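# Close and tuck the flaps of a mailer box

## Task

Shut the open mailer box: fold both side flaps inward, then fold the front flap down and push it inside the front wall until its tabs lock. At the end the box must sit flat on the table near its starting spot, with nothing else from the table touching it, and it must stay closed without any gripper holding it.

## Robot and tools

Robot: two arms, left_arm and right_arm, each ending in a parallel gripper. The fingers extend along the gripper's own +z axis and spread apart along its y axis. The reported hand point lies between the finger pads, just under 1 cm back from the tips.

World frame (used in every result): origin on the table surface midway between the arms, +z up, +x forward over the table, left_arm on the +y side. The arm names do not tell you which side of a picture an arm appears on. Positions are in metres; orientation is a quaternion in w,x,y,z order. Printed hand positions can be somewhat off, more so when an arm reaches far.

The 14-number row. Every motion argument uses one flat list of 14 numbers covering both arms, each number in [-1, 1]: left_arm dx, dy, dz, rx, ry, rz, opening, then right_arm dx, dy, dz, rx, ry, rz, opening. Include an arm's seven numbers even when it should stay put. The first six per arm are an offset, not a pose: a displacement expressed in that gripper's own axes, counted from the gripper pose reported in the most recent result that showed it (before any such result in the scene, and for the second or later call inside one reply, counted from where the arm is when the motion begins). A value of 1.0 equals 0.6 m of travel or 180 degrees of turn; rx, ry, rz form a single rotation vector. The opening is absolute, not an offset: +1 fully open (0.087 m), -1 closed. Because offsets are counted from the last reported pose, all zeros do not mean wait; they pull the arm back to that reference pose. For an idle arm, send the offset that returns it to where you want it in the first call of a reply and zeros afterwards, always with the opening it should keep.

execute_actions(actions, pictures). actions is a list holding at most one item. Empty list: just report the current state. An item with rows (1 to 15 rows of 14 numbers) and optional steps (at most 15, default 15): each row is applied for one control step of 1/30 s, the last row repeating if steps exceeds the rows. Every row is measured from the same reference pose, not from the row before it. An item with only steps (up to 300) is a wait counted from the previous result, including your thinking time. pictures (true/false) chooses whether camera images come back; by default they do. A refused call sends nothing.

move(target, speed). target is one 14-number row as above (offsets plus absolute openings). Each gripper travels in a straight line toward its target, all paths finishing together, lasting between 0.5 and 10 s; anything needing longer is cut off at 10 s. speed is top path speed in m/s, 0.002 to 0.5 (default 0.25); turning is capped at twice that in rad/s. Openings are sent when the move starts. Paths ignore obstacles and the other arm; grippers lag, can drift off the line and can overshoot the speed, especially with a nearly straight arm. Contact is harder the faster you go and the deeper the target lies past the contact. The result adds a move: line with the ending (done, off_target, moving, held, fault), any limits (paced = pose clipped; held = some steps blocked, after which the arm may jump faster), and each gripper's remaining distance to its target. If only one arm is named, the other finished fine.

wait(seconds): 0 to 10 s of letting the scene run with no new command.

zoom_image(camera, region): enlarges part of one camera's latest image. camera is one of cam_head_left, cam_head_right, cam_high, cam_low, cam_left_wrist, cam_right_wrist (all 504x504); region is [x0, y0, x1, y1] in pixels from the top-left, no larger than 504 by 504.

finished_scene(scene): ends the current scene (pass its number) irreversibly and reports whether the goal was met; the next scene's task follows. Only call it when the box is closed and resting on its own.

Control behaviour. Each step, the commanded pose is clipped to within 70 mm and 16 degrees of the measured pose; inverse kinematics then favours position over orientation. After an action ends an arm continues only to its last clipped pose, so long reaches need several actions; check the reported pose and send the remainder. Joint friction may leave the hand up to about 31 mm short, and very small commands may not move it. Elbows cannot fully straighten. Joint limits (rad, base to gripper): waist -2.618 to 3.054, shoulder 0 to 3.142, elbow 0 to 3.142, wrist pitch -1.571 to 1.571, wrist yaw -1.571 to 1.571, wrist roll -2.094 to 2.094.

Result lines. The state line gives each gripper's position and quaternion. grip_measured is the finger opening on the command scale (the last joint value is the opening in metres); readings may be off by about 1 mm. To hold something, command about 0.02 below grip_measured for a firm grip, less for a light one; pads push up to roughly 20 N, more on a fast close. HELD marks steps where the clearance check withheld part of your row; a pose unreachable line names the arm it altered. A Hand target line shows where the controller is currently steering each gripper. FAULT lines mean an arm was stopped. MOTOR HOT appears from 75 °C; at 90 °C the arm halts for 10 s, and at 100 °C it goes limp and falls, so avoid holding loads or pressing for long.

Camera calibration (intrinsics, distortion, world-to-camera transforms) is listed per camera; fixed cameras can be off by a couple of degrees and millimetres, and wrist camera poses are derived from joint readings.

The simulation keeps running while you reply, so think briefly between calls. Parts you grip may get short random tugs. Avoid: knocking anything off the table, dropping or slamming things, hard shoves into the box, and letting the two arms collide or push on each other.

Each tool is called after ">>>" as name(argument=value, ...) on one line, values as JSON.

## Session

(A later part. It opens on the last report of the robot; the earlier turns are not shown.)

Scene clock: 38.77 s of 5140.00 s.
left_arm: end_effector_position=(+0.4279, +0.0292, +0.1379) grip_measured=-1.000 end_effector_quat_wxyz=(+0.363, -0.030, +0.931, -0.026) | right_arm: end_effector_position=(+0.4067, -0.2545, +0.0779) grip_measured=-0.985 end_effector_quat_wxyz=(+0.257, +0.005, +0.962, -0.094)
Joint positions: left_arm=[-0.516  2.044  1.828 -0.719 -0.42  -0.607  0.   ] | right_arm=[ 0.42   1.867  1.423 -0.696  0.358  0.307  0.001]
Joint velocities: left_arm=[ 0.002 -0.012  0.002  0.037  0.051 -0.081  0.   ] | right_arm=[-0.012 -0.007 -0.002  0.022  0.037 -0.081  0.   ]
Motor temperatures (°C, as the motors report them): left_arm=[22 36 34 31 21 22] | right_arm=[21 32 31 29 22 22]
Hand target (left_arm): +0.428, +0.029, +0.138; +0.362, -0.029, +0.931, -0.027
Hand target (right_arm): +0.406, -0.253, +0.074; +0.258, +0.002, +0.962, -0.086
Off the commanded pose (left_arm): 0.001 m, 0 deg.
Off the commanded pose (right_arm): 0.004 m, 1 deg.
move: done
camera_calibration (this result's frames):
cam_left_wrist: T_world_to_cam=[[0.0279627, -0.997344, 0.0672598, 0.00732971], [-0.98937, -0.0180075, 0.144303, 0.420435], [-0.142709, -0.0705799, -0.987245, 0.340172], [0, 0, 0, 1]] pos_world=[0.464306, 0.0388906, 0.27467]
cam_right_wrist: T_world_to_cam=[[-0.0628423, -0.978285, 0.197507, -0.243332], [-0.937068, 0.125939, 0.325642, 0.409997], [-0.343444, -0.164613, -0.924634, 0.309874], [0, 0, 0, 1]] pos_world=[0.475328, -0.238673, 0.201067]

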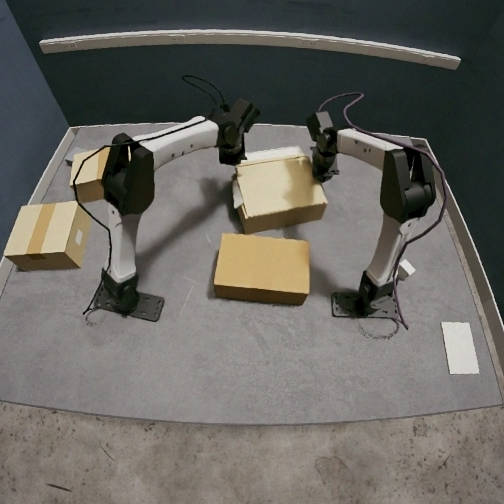

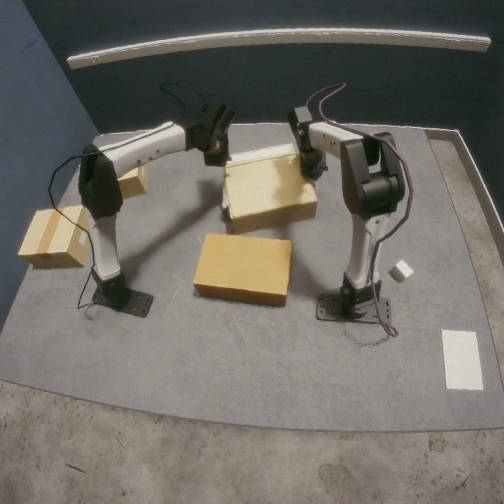

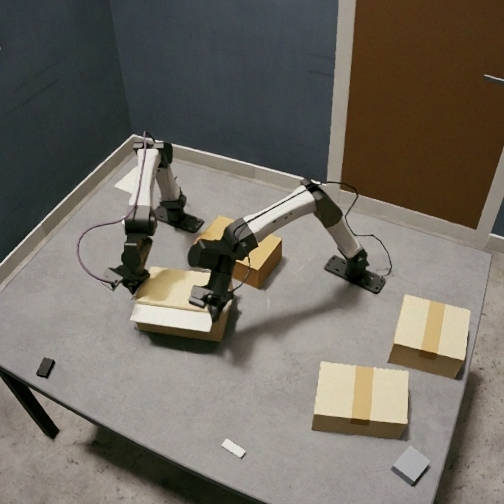

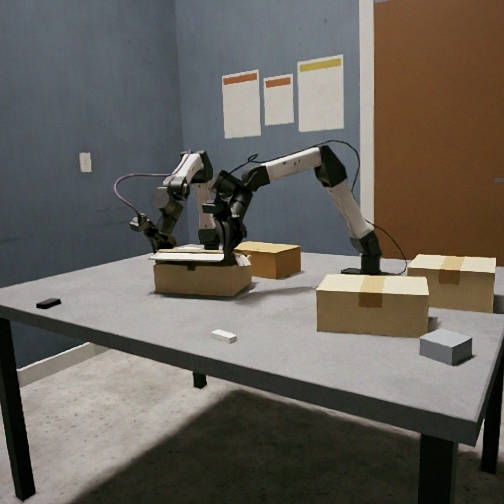

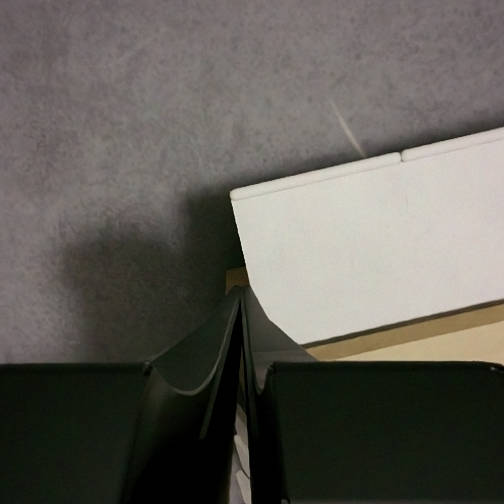

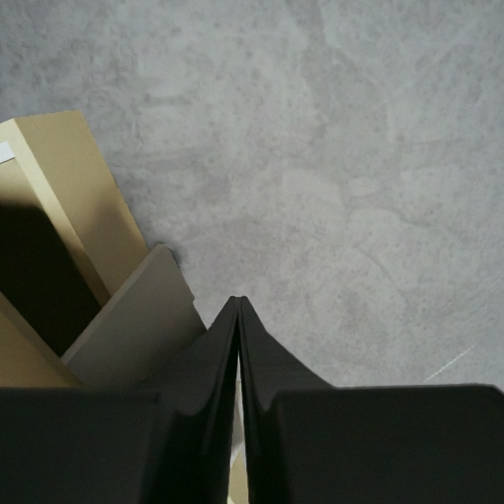

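>>> move(target=[-0.05,0.3,-0.07,0,0,0,-1,0,0.22,0,0,0,0,-1], speed=0.08)

Scene clock: 43.13 s of 5140.00 s.
left_arm: end_effector_position=(+0.4179, +0.2094, +0.1873) grip_measured=-1.000 end_effector_quat_wxyz=(+0.378, -0.031, +0.925, -0.023) | right_arm: end_effector_position=(+0.4200, -0.1291, +0.0629) grip_measured=-0.985 end_effector_quat_wxyz=(+0.267, +0.007, +0.960, -0.089)
Joint positions: left_arm=[-0.122  1.628  1.46  -0.644 -0.182 -0.284  0.   ] | right_arm=[ 0.675  2.165  1.802 -0.856  0.458  0.561  0.001]
Joint velocities: left_arm=[ 0.002 -0.012  0.012  0.007  0.022  0.051  0.   ] | right_arm=[-0.012 -0.002  0.012 -0.081 -0.037  0.007  0.001]
Motor temperatures (°C, as the motors report them): left_arm=[22 37 34 31 21 22] | right_arm=[21 33 31 29 22 22]
Hand target (left_arm): +0.413, +0.212, +0.179; +0.367, -0.028, +0.930, -0.022
Hand target (right_arm): +0.417, -0.126, +0.056; +0.256, +0.005, +0.962, -0.095
Off the commanded pose (left_arm): 0.011 m, 2 deg.
Off the commanded pose (right_arm): 0.011 m, 1 deg.
move: off_target (left_arm, right_arm)
camera_calibration (this result's frames):
cam_left_wrist: T_world_to_cam=[[0.0313175, -0.997435, 0.06436, 0.183224], [-0.993237, -0.0238537, 0.113629, 0.415243], [-0.111802, -0.0674833, -0.991436, 0.387415], [0, 0, 0, 1]] pos_world=[0.450011, 0.218803, 0.325121]
cam_right_wrist: T_world_to_cam=[[-0.0659808, -0.979984, 0.187824, -0.115231], [-0.943886, 0.122347, 0.306775, 0.415158], [-0.323614, -0.157043, -0.933066, 0.31439], [0, 0, 0, 1]] pos_world=[0.486, -0.114345, 0.18763]

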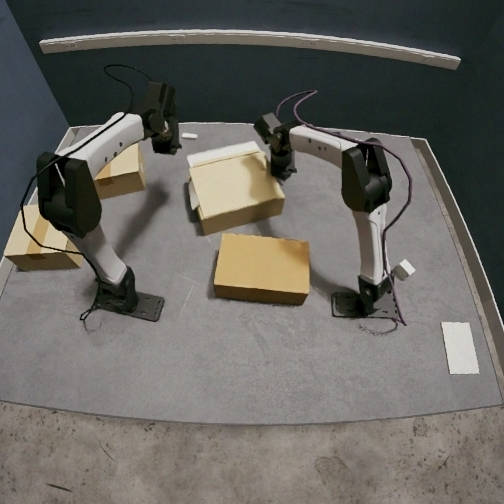

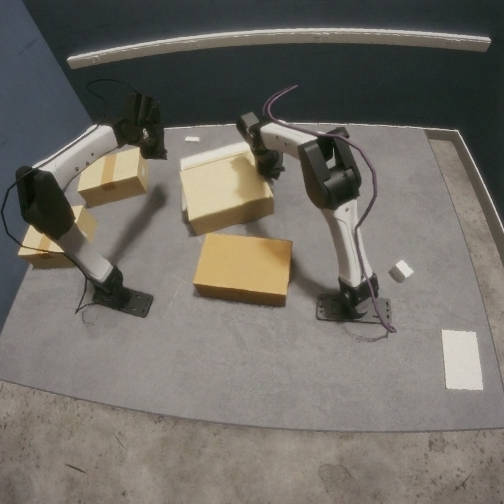

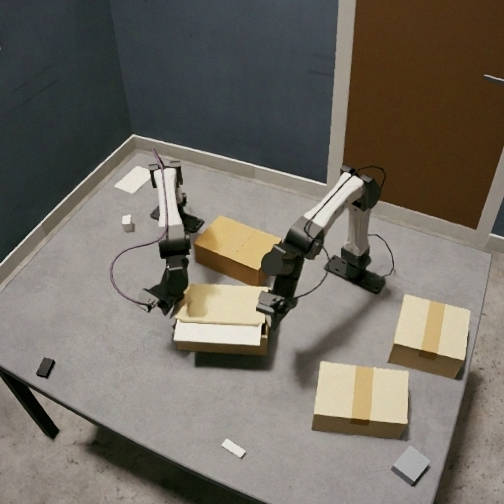

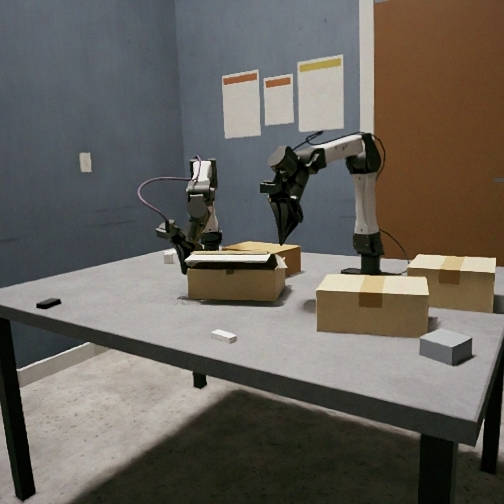

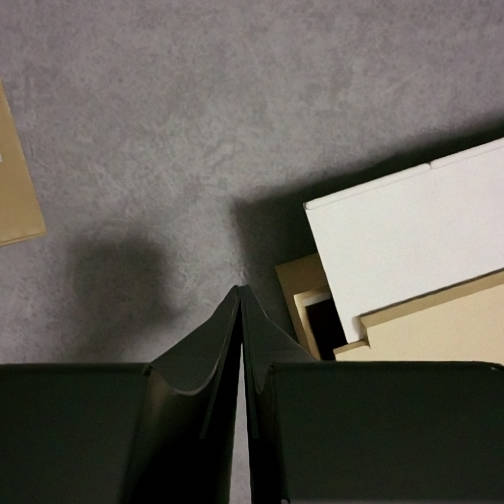

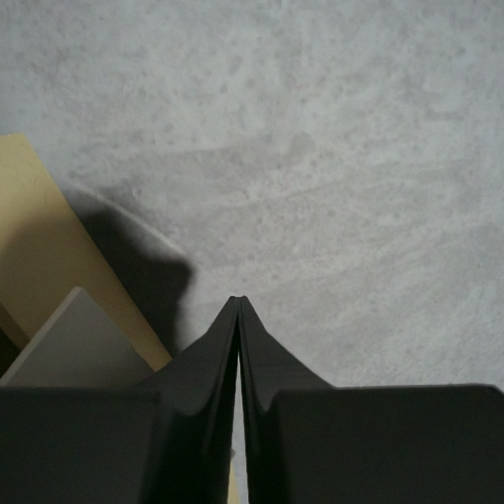

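>>> move(target=[-0.077,-0.217,0.123,0,0,0,-1,0,0,0,0,0,0,-1], speed=0.12)

>>> move(target=[0.128,0,0.13,0,0,0,-1,0,0,0,0,0,0,-1], speed=0.06)

Scene clock: 48.17 s of 5140.00 s.
left_arm: end_effector_position=(+0.5122, +0.0837, +0.1842) grip_measured=-1.000 end_effector_quat_wxyz=(+0.391, -0.033, +0.919, -0.035) | right_arm: end_effector_position=(+0.4199, -0.1292, +0.0630) grip_measured=-0.985 end_effector_quat_wxyz=(+0.267, +0.008, +0.960, -0.089)
Joint positions: left_arm=[-0.319  2.183  2.182 -0.812 -0.308 -0.435  0.   ] | right_arm=[ 0.675  2.165  1.802 -0.856  0.458  0.563  0.001]
Joint velocities: left_arm=[-0.002 -0.007  0.007 -0.037 -0.095 -0.066  0.   ] | right_arm=[-0.027 -0.007 -0.007  0.007  0.007  0.007 -0.001]
Motor temperatures (°C, as the motors report them): left_arm=[22 37 34 31 21 22] | right_arm=[21 34 31 29 22 22]
Hand target (left_arm): +0.509, +0.083, +0.174; +0.376, -0.032, +0.926, -0.026
Hand target (right_arm): +0.420, -0.129, +0.063; +0.267, +0.007, +0.960, -0.089
Off the commanded pose (left_arm): 0.010 m, 2 deg.
Off the commanded pose (right_arm): 0.000 m, 0 deg.
After step 90, 0.20 s passed at rest.
move: done
camera_calibration (this result's frames):
cam_left_wrist: T_world_to_cam=[[0.0257966, -0.995859, 0.0871724, 0.0535085], [-0.996221, -0.0183748, 0.084894, 0.512641], [-0.0829407, -0.0890329, -0.992569, 0.373692], [0, 0, 0, 1]] pos_world=[0.540317, 0.0959775, 0.322731]
cam_right_wrist: T_world_to_cam=[[-0.0677275, -0.979954, 0.187357, -0.114506], [-0.943745, 0.123845, 0.306608, 0.415254], [-0.323665, -0.156052, -0.933214, 0.314615], [0, 0, 0, 1]] pos_world=[0.485968, -0.114542, 0.187736]

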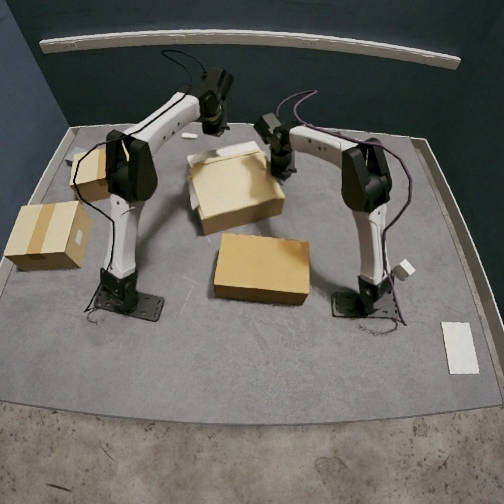

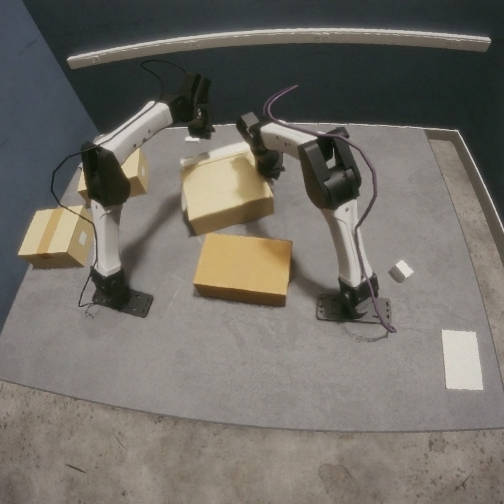

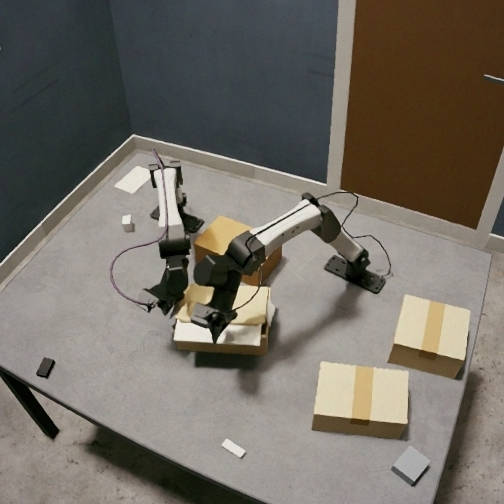

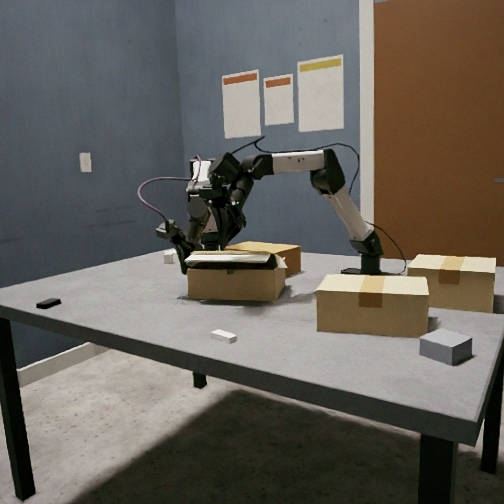

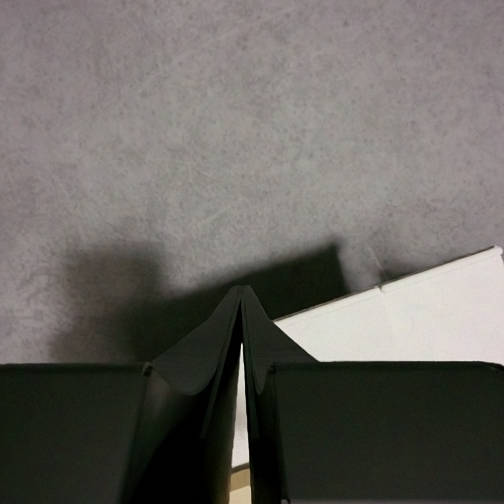

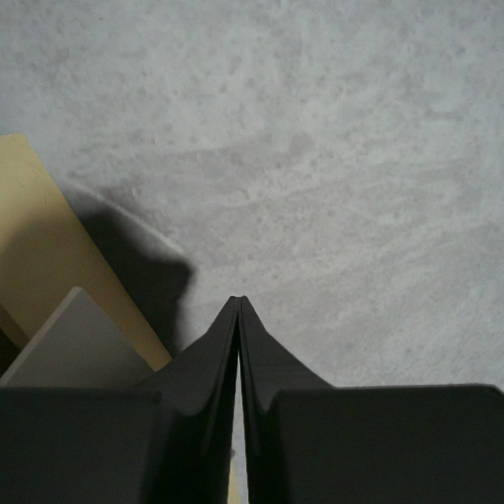

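Scene clock: 50.40 s of 5140.00 s.
left_arm: end_effector_position=(+0.5225, +0.0761, +0.0970) grip_measured=-1.000 end_effector_quat_wxyz=(+0.407, -0.038, +0.912, -0.042) | right_arm: end_effector_position=(+0.4199, -0.1292, +0.0630) grip_measured=-0.985 end_effector_quat_wxyz=(+0.267, +0.008, +0.960, -0.089)
Joint positions: left_arm=[-0.324  2.182  1.809 -0.402 -0.317 -0.442  0.   ] | right_arm=[ 0.675  2.165  1.802 -0.856  0.458  0.563  0.001]
Joint velocities: left_arm=[ 0.017 -0.002  0.002 -0.022  0.007  0.022  0.   ] | right_arm=[-0.017 -0.017 -0.012  0.022 -0.007  0.037 -0.002]
Motor temperatures (°C, as the motors report them): left_arm=[22 38 34 31 21 22] | right_arm=[21 34 31 28 22 22]
Hand target (left_arm): +0.515, +0.074, +0.076; +0.390, -0.033, +0.919, -0.034
Hand target (right_arm): +0.420, -0.129, +0.063; +0.267, +0.008, +0.960, -0.089
Off the commanded pose (left_arm): 0.023 m, 2 deg.
Off the commanded pose (right_arm): 0.000 m, 0 deg.
move: off_target (left_arm)
camera_calibration (this result's frames):
cam_left_wrist: T_world_to_cam=[[0.0271929, -0.994034, 0.105631, 0.050695], [-0.998564, -0.0221322, 0.0487895, 0.535172], [-0.0461606, -0.106806, -0.993208, 0.269524], [0, 0, 0, 1]] pos_world=[0.545466, 0.0910237, 0.236227]
cam_right_wrist: T_world_to_cam=[[-0.0677275, -0.979954, 0.187357, -0.114506], [-0.943745, 0.123845, 0.306608, 0.415254], [-0.323665, -0.156052, -0.933214, 0.314615], [0, 0, 0, 1]] pos_world=[0.485968, -0.114542, 0.187736]

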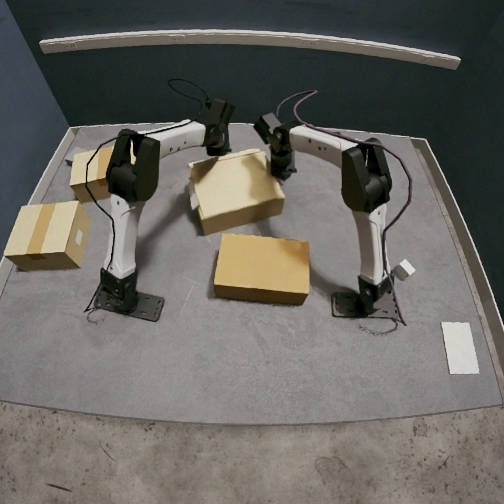

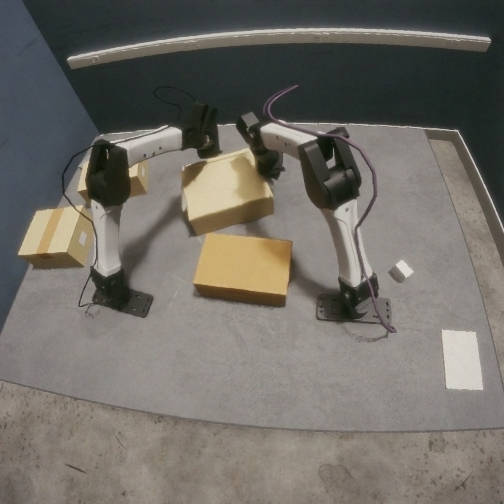

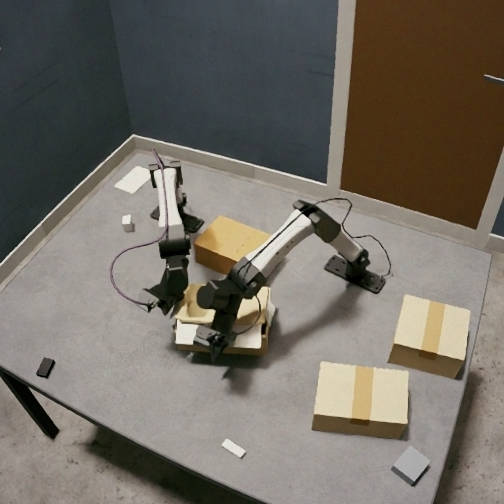

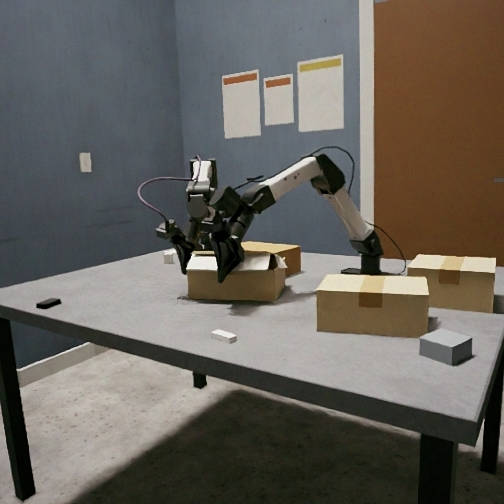

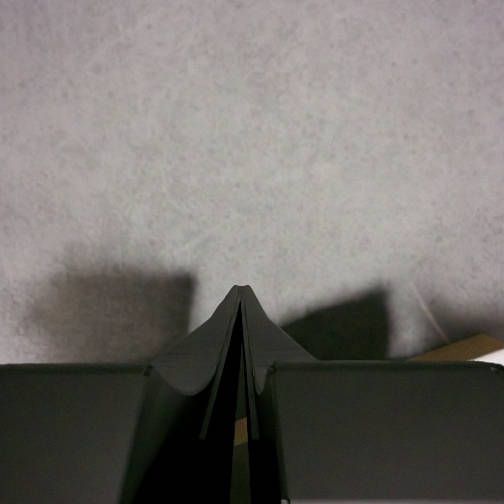

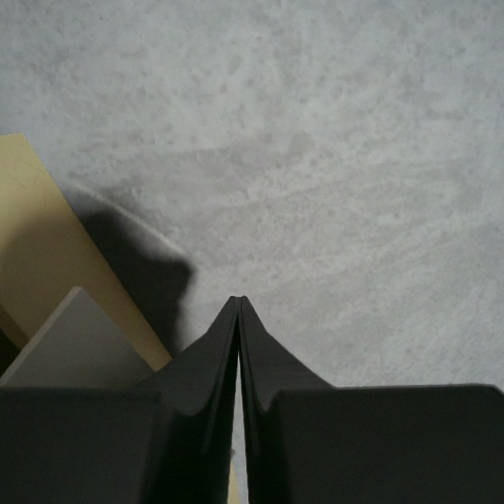

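>>> move(target=[-0.087,0,-0.078,0,0,0,-1,0,0,0,0,0,0,-1], speed=0.12)

>>> move(target=[0.178,0.19,-0.197,0,0,0,-1,0,0,0,0,0,0,-1], speed=0.15)

>>> move(target=[0.11,0,0.1,0,0,0,-1,0,0,0,0,0,0,-1], speed=0.07)

>>> move(target=[0,-0.07,0,0,0,0,-1,0,0,0,0,0,0,-1], speed=0.05)

Scene clock: 56.50 s of 5140.00 s.
left_arm: end_effector_position=(+0.5232, +0.0794, +0.1706) grip_measured=-1.000 end_effector_quat_wxyz=(+0.418, -0.040, +0.906, -0.048) | right_arm: end_effector_position=(+0.4199, -0.1292, +0.0630) grip_measured=-0.985 end_effector_quat_wxyz=(+0.267, +0.008, +0.960, -0.089)
Joint positions: left_arm=[-0.318  2.153  2.038 -0.632 -0.314 -0.436  0.   ] | right_arm=[ 0.675  2.165  1.802 -0.856  0.458  0.563  0.001]
Joint velocities: left_arm=[-0.002 -0.012  0.002 -0.051 -0.051  0.022  0.   ] | right_arm=[-0.007 -0.002 -0.017 -0.066 -0.022  0.022 -0.001]
Motor temperatures (°C, as the motors report them): left_arm=[22 40 35 31 21 22] | right_arm=[21 36 31 28 22 22]
Hand target (left_arm): +0.522, +0.084, +0.167; +0.408, -0.038, +0.911, -0.043
Hand target (right_arm): +0.420, -0.129, +0.063; +0.267, +0.008, +0.960, -0.089
Off the commanded pose (left_arm): 0.006 m, 2 deg.
Off the commanded pose (right_arm): 0.000 m, 0 deg.
After step 90, 1.87 s passed at rest.
move: done
camera_calibration (this result's frames):
cam_left_wrist: T_world_to_cam=[[0.024902, -0.992848, 0.116763, 0.0453565], [-0.999449, -0.0221622, 0.0247043, 0.536973], [-0.0219399, -0.117314, -0.992852, 0.331033], [0, 0, 0, 1]] pos_world=[0.542811, 0.0957674, 0.310106]
cam_right_wrist: T_world_to_cam=[[-0.0677275, -0.979954, 0.187357, -0.114506], [-0.943745, 0.123845, 0.306608, 0.415254], [-0.323665, -0.156052, -0.933214, 0.314615], [0, 0, 0, 1]] pos_world=[0.485968, -0.114542, 0.187736]

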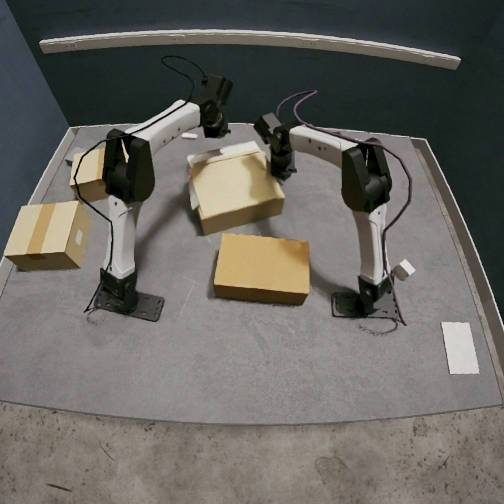

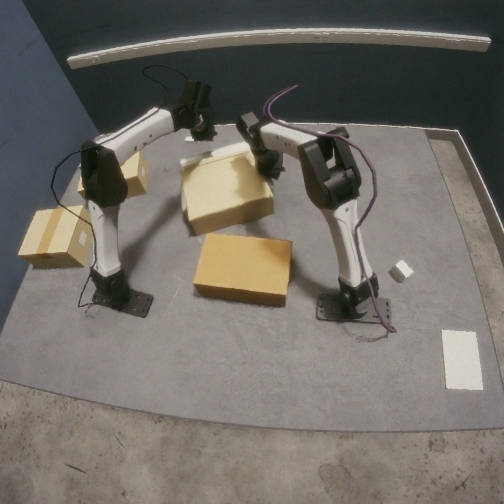

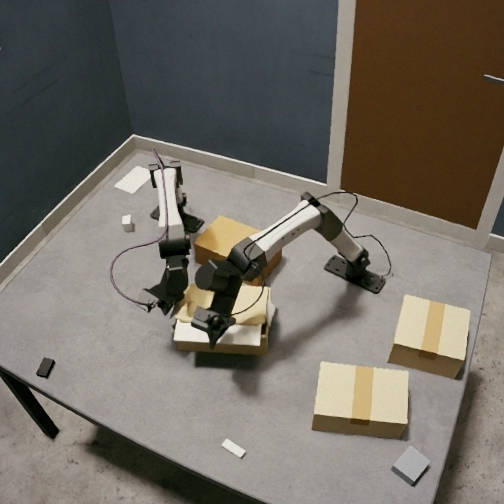

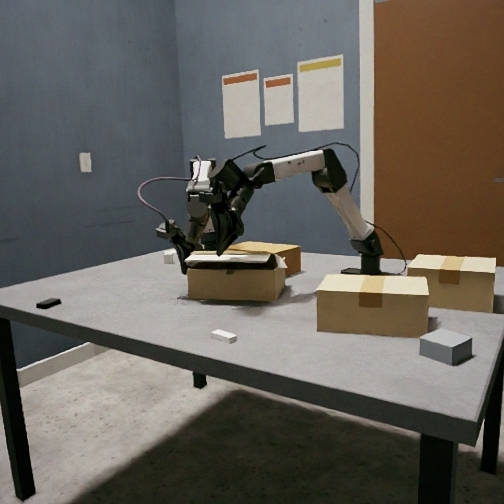

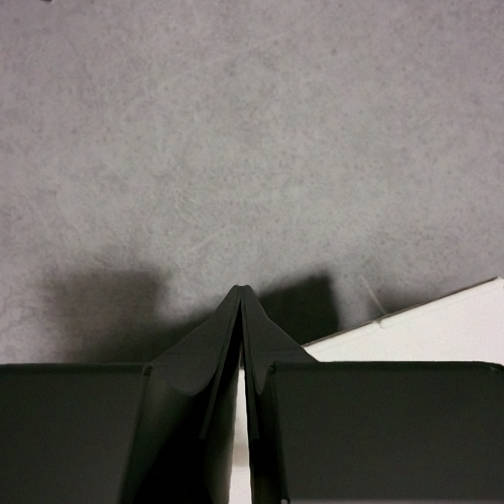

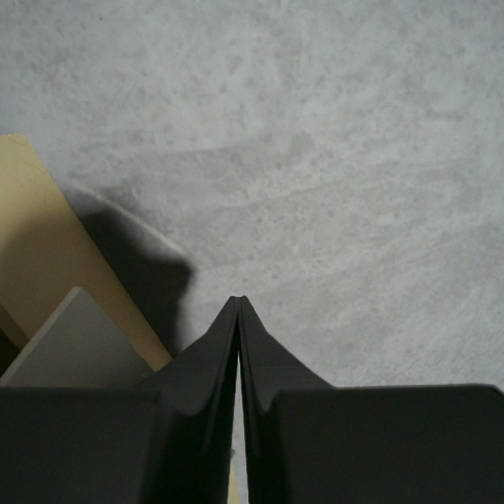

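Scene clock: 58.13 s of 5140.00 s.
left_arm: end_effector_position=(+0.3636, +0.1792, +0.1633) grip_measured=-1.000 end_effector_quat_wxyz=(+0.427, -0.042, +0.902, -0.050) | right_arm: end_effector_position=(+0.4199, -0.1292, +0.0630) grip_measured=-0.985 end_effector_quat_wxyz=(+0.267, +0.008, +0.960, -0.089)
Joint positions: left_arm=[-0.271  1.388  1.073 -0.401 -0.283 -0.403  0.   ] | right_arm=[ 0.675  2.165  1.802 -0.856  0.458  0.563  0.001]
Joint velocities: left_arm=[-0.022 -0.007 -0.007 -0.051 -0.022 -0.066  0.   ] | right_arm=[ 0.007  0.007 -0.007  0.037 -0.037 -0.037 -0.   ]
Motor temperatures (°C, as the motors report them): left_arm=[22 40 35 32 21 22] | right_arm=[21 36 32 28 22 22]
Hand target (left_arm): +0.359, +0.183, +0.155; +0.419, -0.040, +0.906, -0.047
Hand target (right_arm): +0.420, -0.129, +0.063; +0.267, +0.008, +0.960, -0.089
Off the commanded pose (left_arm): 0.013 m, 1 deg.
Off the commanded pose (right_arm): 0.000 m, 0 deg.
move: off_target (left_arm)
camera_calibration (this result's frames):
cam_left_wrist: T_world_to_cam=[[0.0245649, -0.992019, 0.123675, 0.148133], [-0.999697, -0.0241813, 0.00460247, 0.383531], [-0.00157511, -0.123751, -0.992312, 0.32575], [0, 0, 0, 1]] pos_world=[0.380289, 0.196537, 0.30316]
cam_right_wrist: T_world_to_cam=[[-0.0677275, -0.979954, 0.187357, -0.114506], [-0.943745, 0.123845, 0.306608, 0.415254], [-0.323665, -0.156052, -0.933214, 0.314615], [0, 0, 0, 1]] pos_world=[0.485968, -0.114542, 0.187736]

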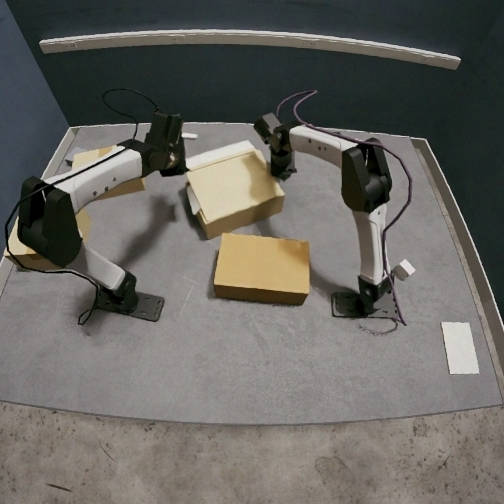

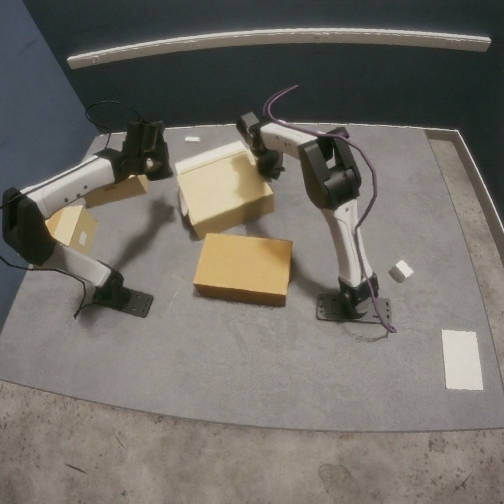

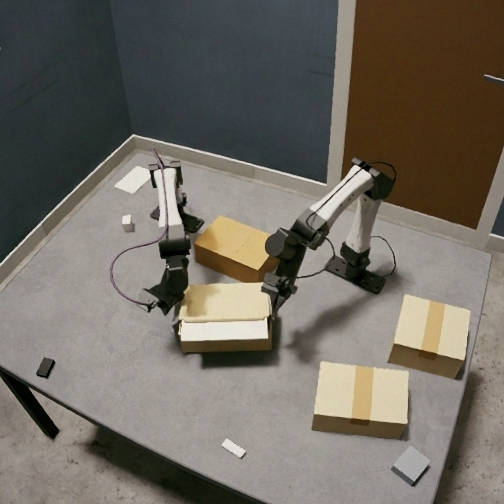

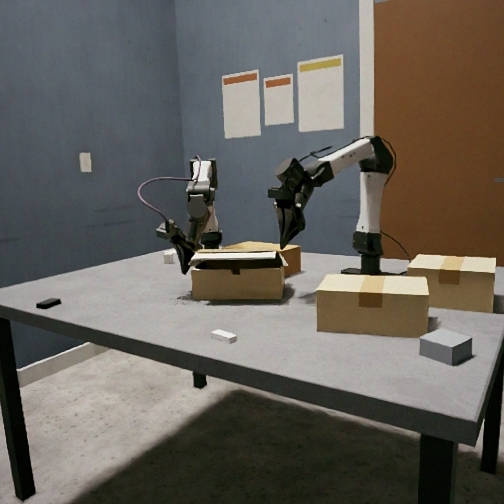

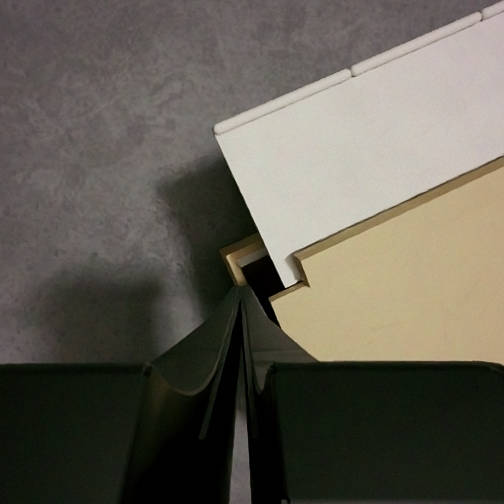

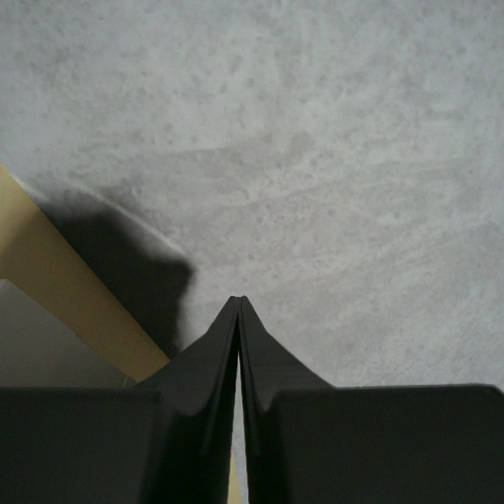

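Scene clock: 59.80 s of 5140.00 s.
left_arm: end_effector_position=(+0.3861, +0.1697, +0.1119) grip_measured=-1.000 end_effector_quat_wxyz=(+0.473, -0.057, +0.877, -0.060) | right_arm: end_effector_position=(+0.4202, -0.1297, +0.0632) grip_measured=-0.985 end_effector_quat_wxyz=(+0.268, +0.008, +0.959, -0.091)
Joint positions: left_arm=[-0.286  1.475  0.863 -0.002 -0.325 -0.413  0.   ] | right_arm=[ 0.675  2.165  1.802 -0.856  0.462  0.563  0.001]
Joint velocities: left_arm=[ 0.022 -0.007 -0.017  0.022 -0.051 -0.037  0.   ] | right_arm=[ 0.017  0.002  0.002 -0.007 -0.051 -0.037 -0.   ]
Motor temperatures (°C, as the motors report them): left_arm=[22 40 34 32 21 22] | right_arm=[21 36 32 28 22 22]
Hand target (left_arm): +0.368, +0.169, +0.076; +0.427, -0.043, +0.902, -0.050
Hand target (right_arm): +0.420, -0.129, +0.063; +0.267, +0.008, +0.960, -0.089
Off the commanded pose (left_arm): 0.041 m, 6 deg.
Off the commanded pose (right_arm): 0.001 m, 0 deg.
move: off_target (left_arm)
camera_calibration (this result's frames):
cam_left_wrist: T_world_to_cam=[[0.0349104, -0.987218, 0.155502, 0.136104], [-0.994089, -0.0503081, -0.0962115, 0.41955], [0.102805, -0.151224, -0.983139, 0.23692], [0, 0, 0, 1]] pos_world=[0.387962, 0.191299, 0.252126]
cam_right_wrist: T_world_to_cam=[[-0.0692458, -0.979382, 0.189779, -0.114457], [-0.944177, 0.125759, 0.304492, 0.416089], [-0.32208, -0.1581, -0.933418, 0.313883], [0, 0, 0, 1]] pos_world=[0.486031, -0.114799, 0.18801]

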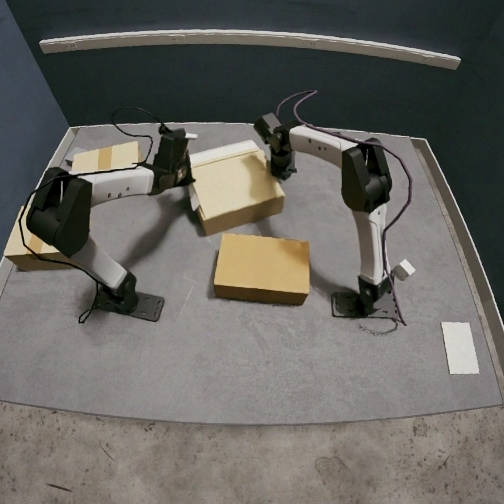

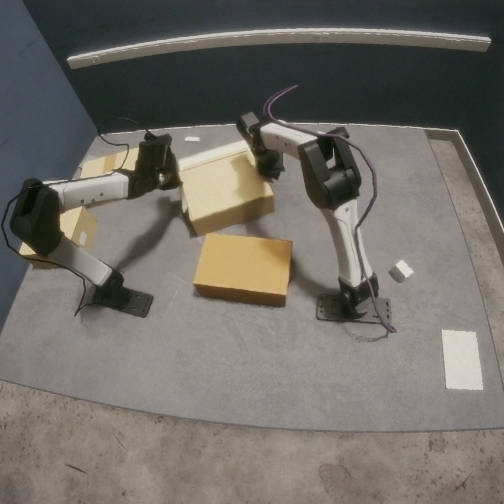

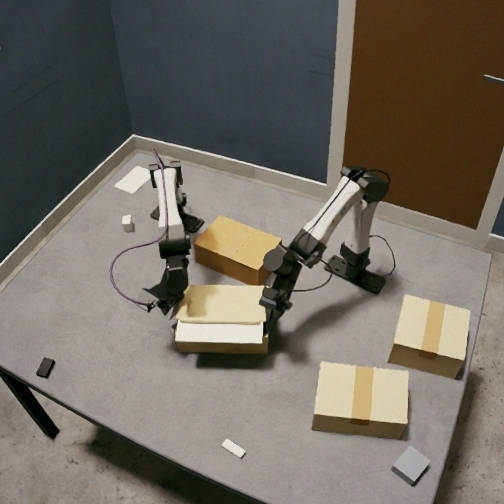

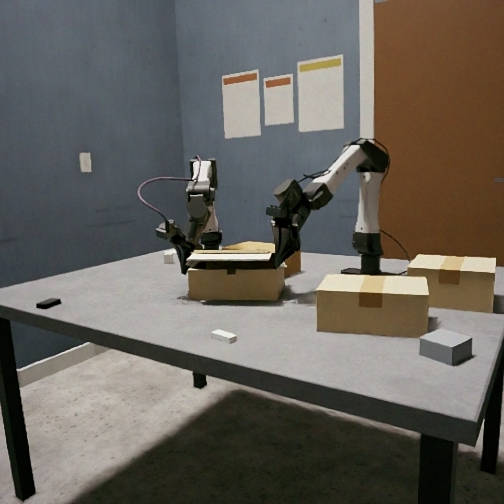

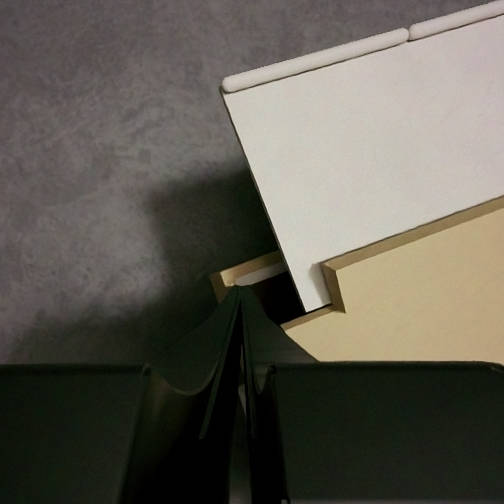

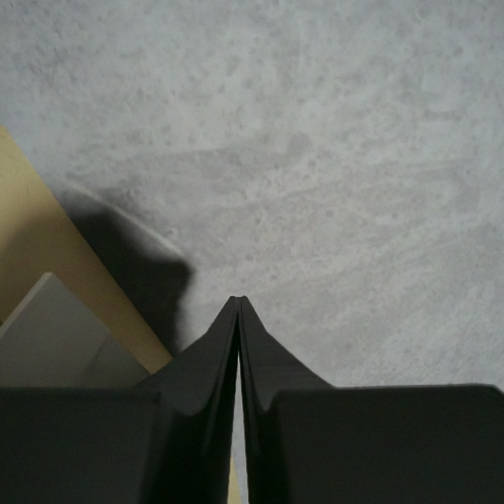

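Scene clock: 60.87 s of 5140.00 s.
left_arm: end_effector_position=(+0.3890, +0.1518, +0.1202) grip_measured=-1.000 end_effector_quat_wxyz=(+0.480, -0.068, +0.874, -0.028) | right_arm: end_effector_position=(+0.4235, -0.1448, +0.0648) grip_measured=-0.985 end_effector_quat_wxyz=(+0.270, +0.014, +0.956, -0.115)
Joint positions: left_arm=[-0.373  1.528  0.951 -0.07  -0.465 -0.463  0.   ] | right_arm=[ 0.659  2.165  1.802 -0.874  0.503  0.556  0.001]
Joint velocities: left_arm=[-0.007  0.012 -0.007 -0.037 -0.051 -0.051  0.   ] | right_arm=[-0.007  0.027 -0.022 -0.051 -0.066  0.007  0.   ]
Motor temperatures (°C, as the motors report them): left_arm=[22 39 35 32 21 22] | right_arm=[21 36 32 28 22 22]
Hand target (left_arm): +0.387, +0.129, +0.119; +0.471, -0.057, +0.878, -0.061
Hand target (right_arm): +0.420, -0.130, +0.063; +0.267, +0.008, +0.959, -0.091
Off the commanded pose (left_arm): 0.024 m, 4 deg.
Off the commanded pose (right_arm): 0.016 m, 3 deg.
move: off_target (left_arm, right_arm)
camera_calibration (this result's frames):
cam_left_wrist: T_world_to_cam=[[0.085028, -0.990206, 0.110739, 0.10339], [-0.98919, -0.0972179, -0.109779, 0.429202], [0.119469, -0.100208, -0.987768, 0.228386], [0, 0, 0, 1]] pos_world=[0.388486, 0.16699, 0.26126]
cam_right_wrist: T_world_to_cam=[[-0.0940322, -0.967958, 0.23284, -0.120025], [-0.942759, 0.161735, 0.291628, 0.426067], [-0.319942, -0.19209, -0.92776, 0.307839], [0, 0, 0, 1]] pos_world=[0.488883, -0.125956, 0.189295]

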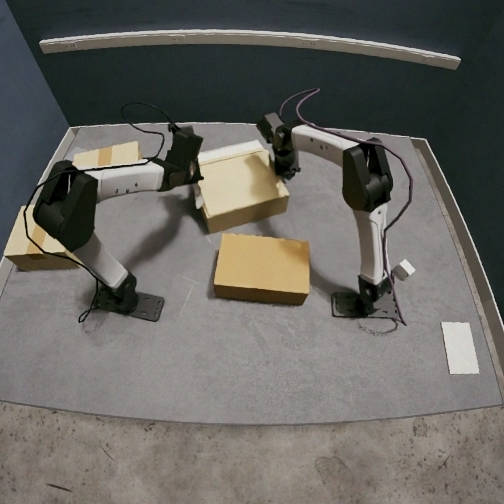

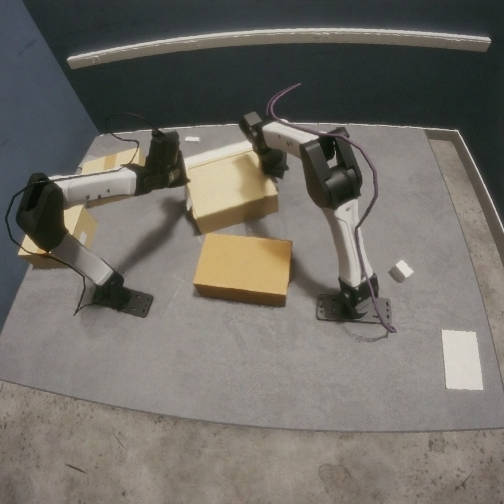

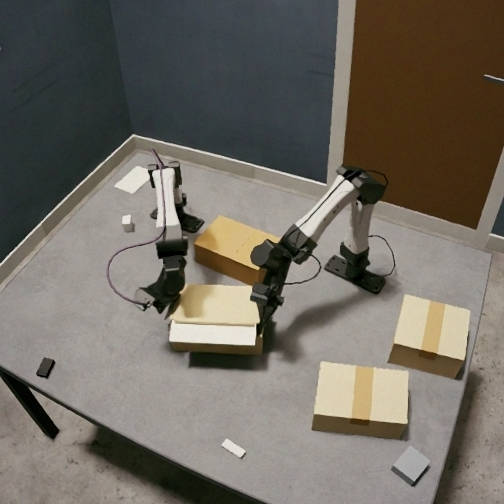

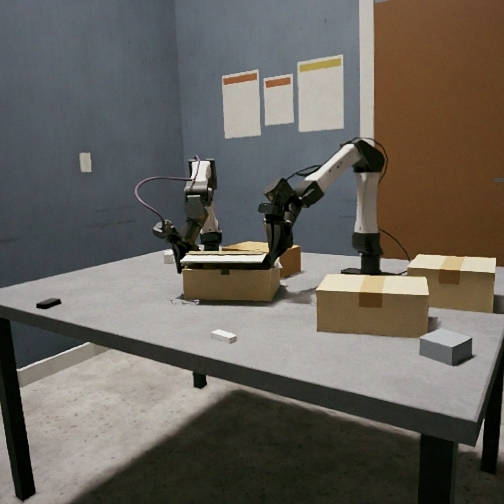

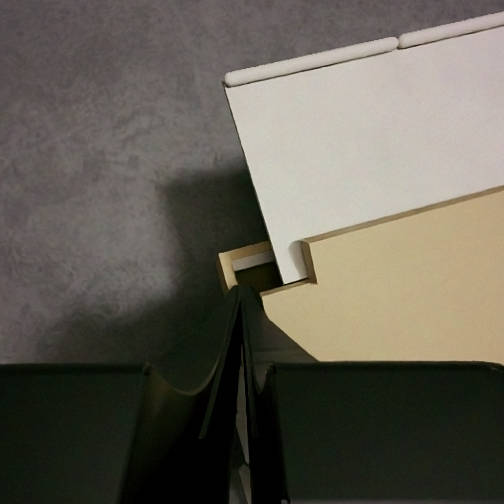

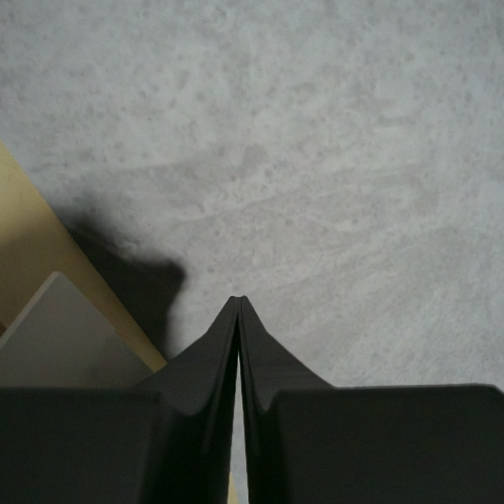

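>>> move(target=[-0.05,0.15,-0.05,0,0,0,-1,0,-0.12,0,0,0,0,-1], speed=0.1)

Scene clock: 65.17 s of 5140.00 s.
left_arm: end_effector_position=(+0.3801, +0.2410, +0.1668) grip_measured=-1.000 end_effector_quat_wxyz=(+0.502, -0.071, +0.861, -0.032) | right_arm: end_effector_position=(+0.4153, -0.2136, +0.0747) grip_measured=-0.985 end_effector_quat_wxyz=(+0.262, +0.015, +0.957, -0.122)
Joint positions: left_arm=[-0.101  1.274  0.878 -0.138 -0.248 -0.291  0.   ] | right_arm=[ 0.531  1.991  1.576 -0.782  0.462  0.428  0.001]
Joint velocities: left_arm=[-0.002  0.037 -0.007  0.051 -0.037  0.007  0.   ] | right_arm=[ 0.007  0.007 -0.007 -0.007 -0.022 -0.095 -0.   ]
Motor temperatures (°C, as the motors report them): left_arm=[22 39 35 32 21 22] | right_arm=[21 37 32 28 22 22]
Hand target (left_arm): +0.370, +0.245, +0.152; +0.482, -0.067, +0.873, -0.026
Hand target (right_arm): +0.416, -0.214, +0.079; +0.270, +0.014, +0.956, -0.115
Off the commanded pose (left_arm): 0.018 m, 3 deg.
Off the commanded pose (right_arm): 0.006 m, 1 deg.
move: off_target (left_arm)
camera_calibration (this result's frames):
cam_left_wrist: T_world_to_cam=[[0.082051, -0.989064, 0.122558, 0.186199], [-0.981707, -0.101409, -0.161146, 0.44091], [0.171812, -0.107094, -0.979291, 0.264714], [0, 0, 0, 1]] pos_world=[0.372085, 0.257224, 0.307463]
cam_right_wrist: T_world_to_cam=[[-0.0968816, -0.964644, 0.245105, -0.188658], [-0.936685, 0.171629, 0.30523, 0.425108], [-0.336506, -0.200014, -0.920195, 0.305752], [0, 0, 0, 1]] pos_world=[0.482802, -0.193794, 0.197837]

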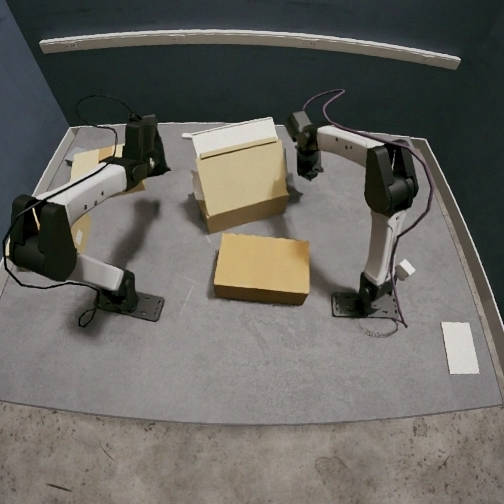

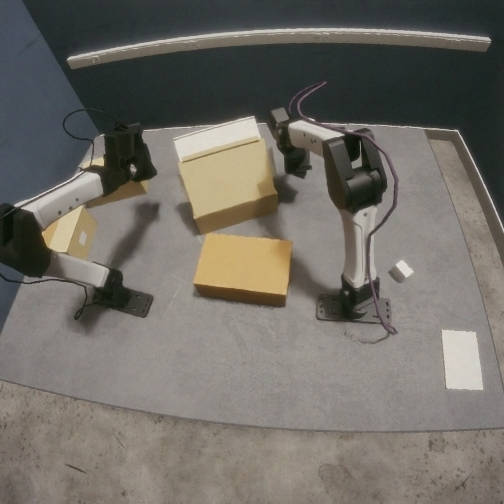

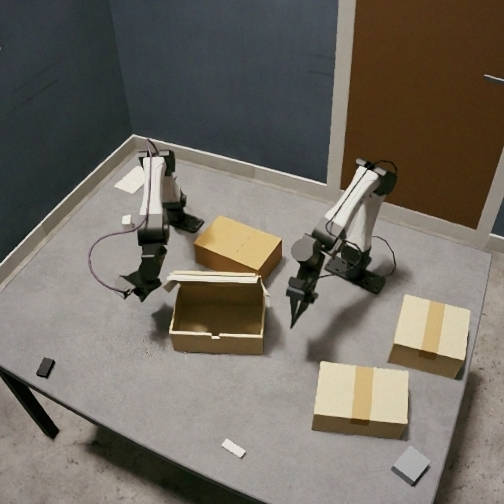

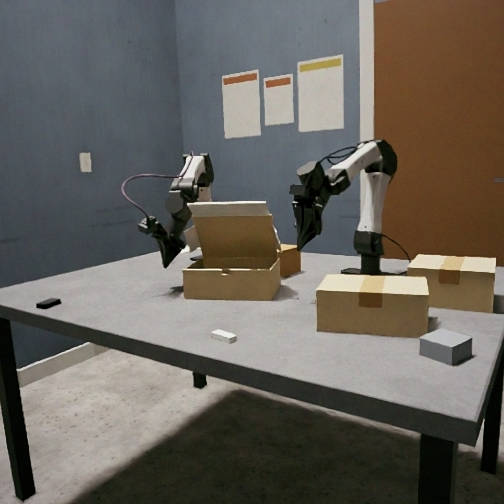

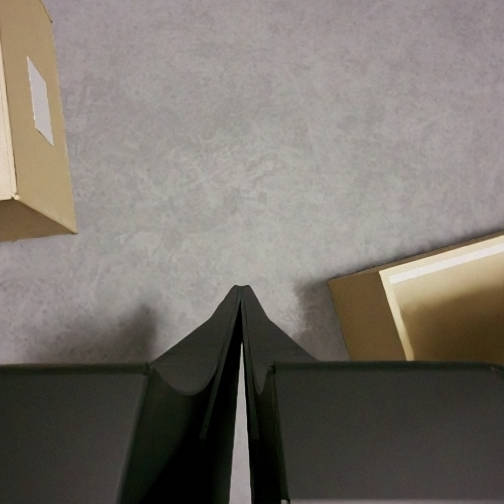

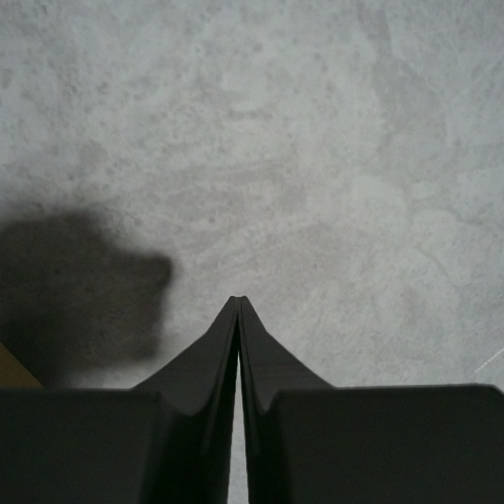

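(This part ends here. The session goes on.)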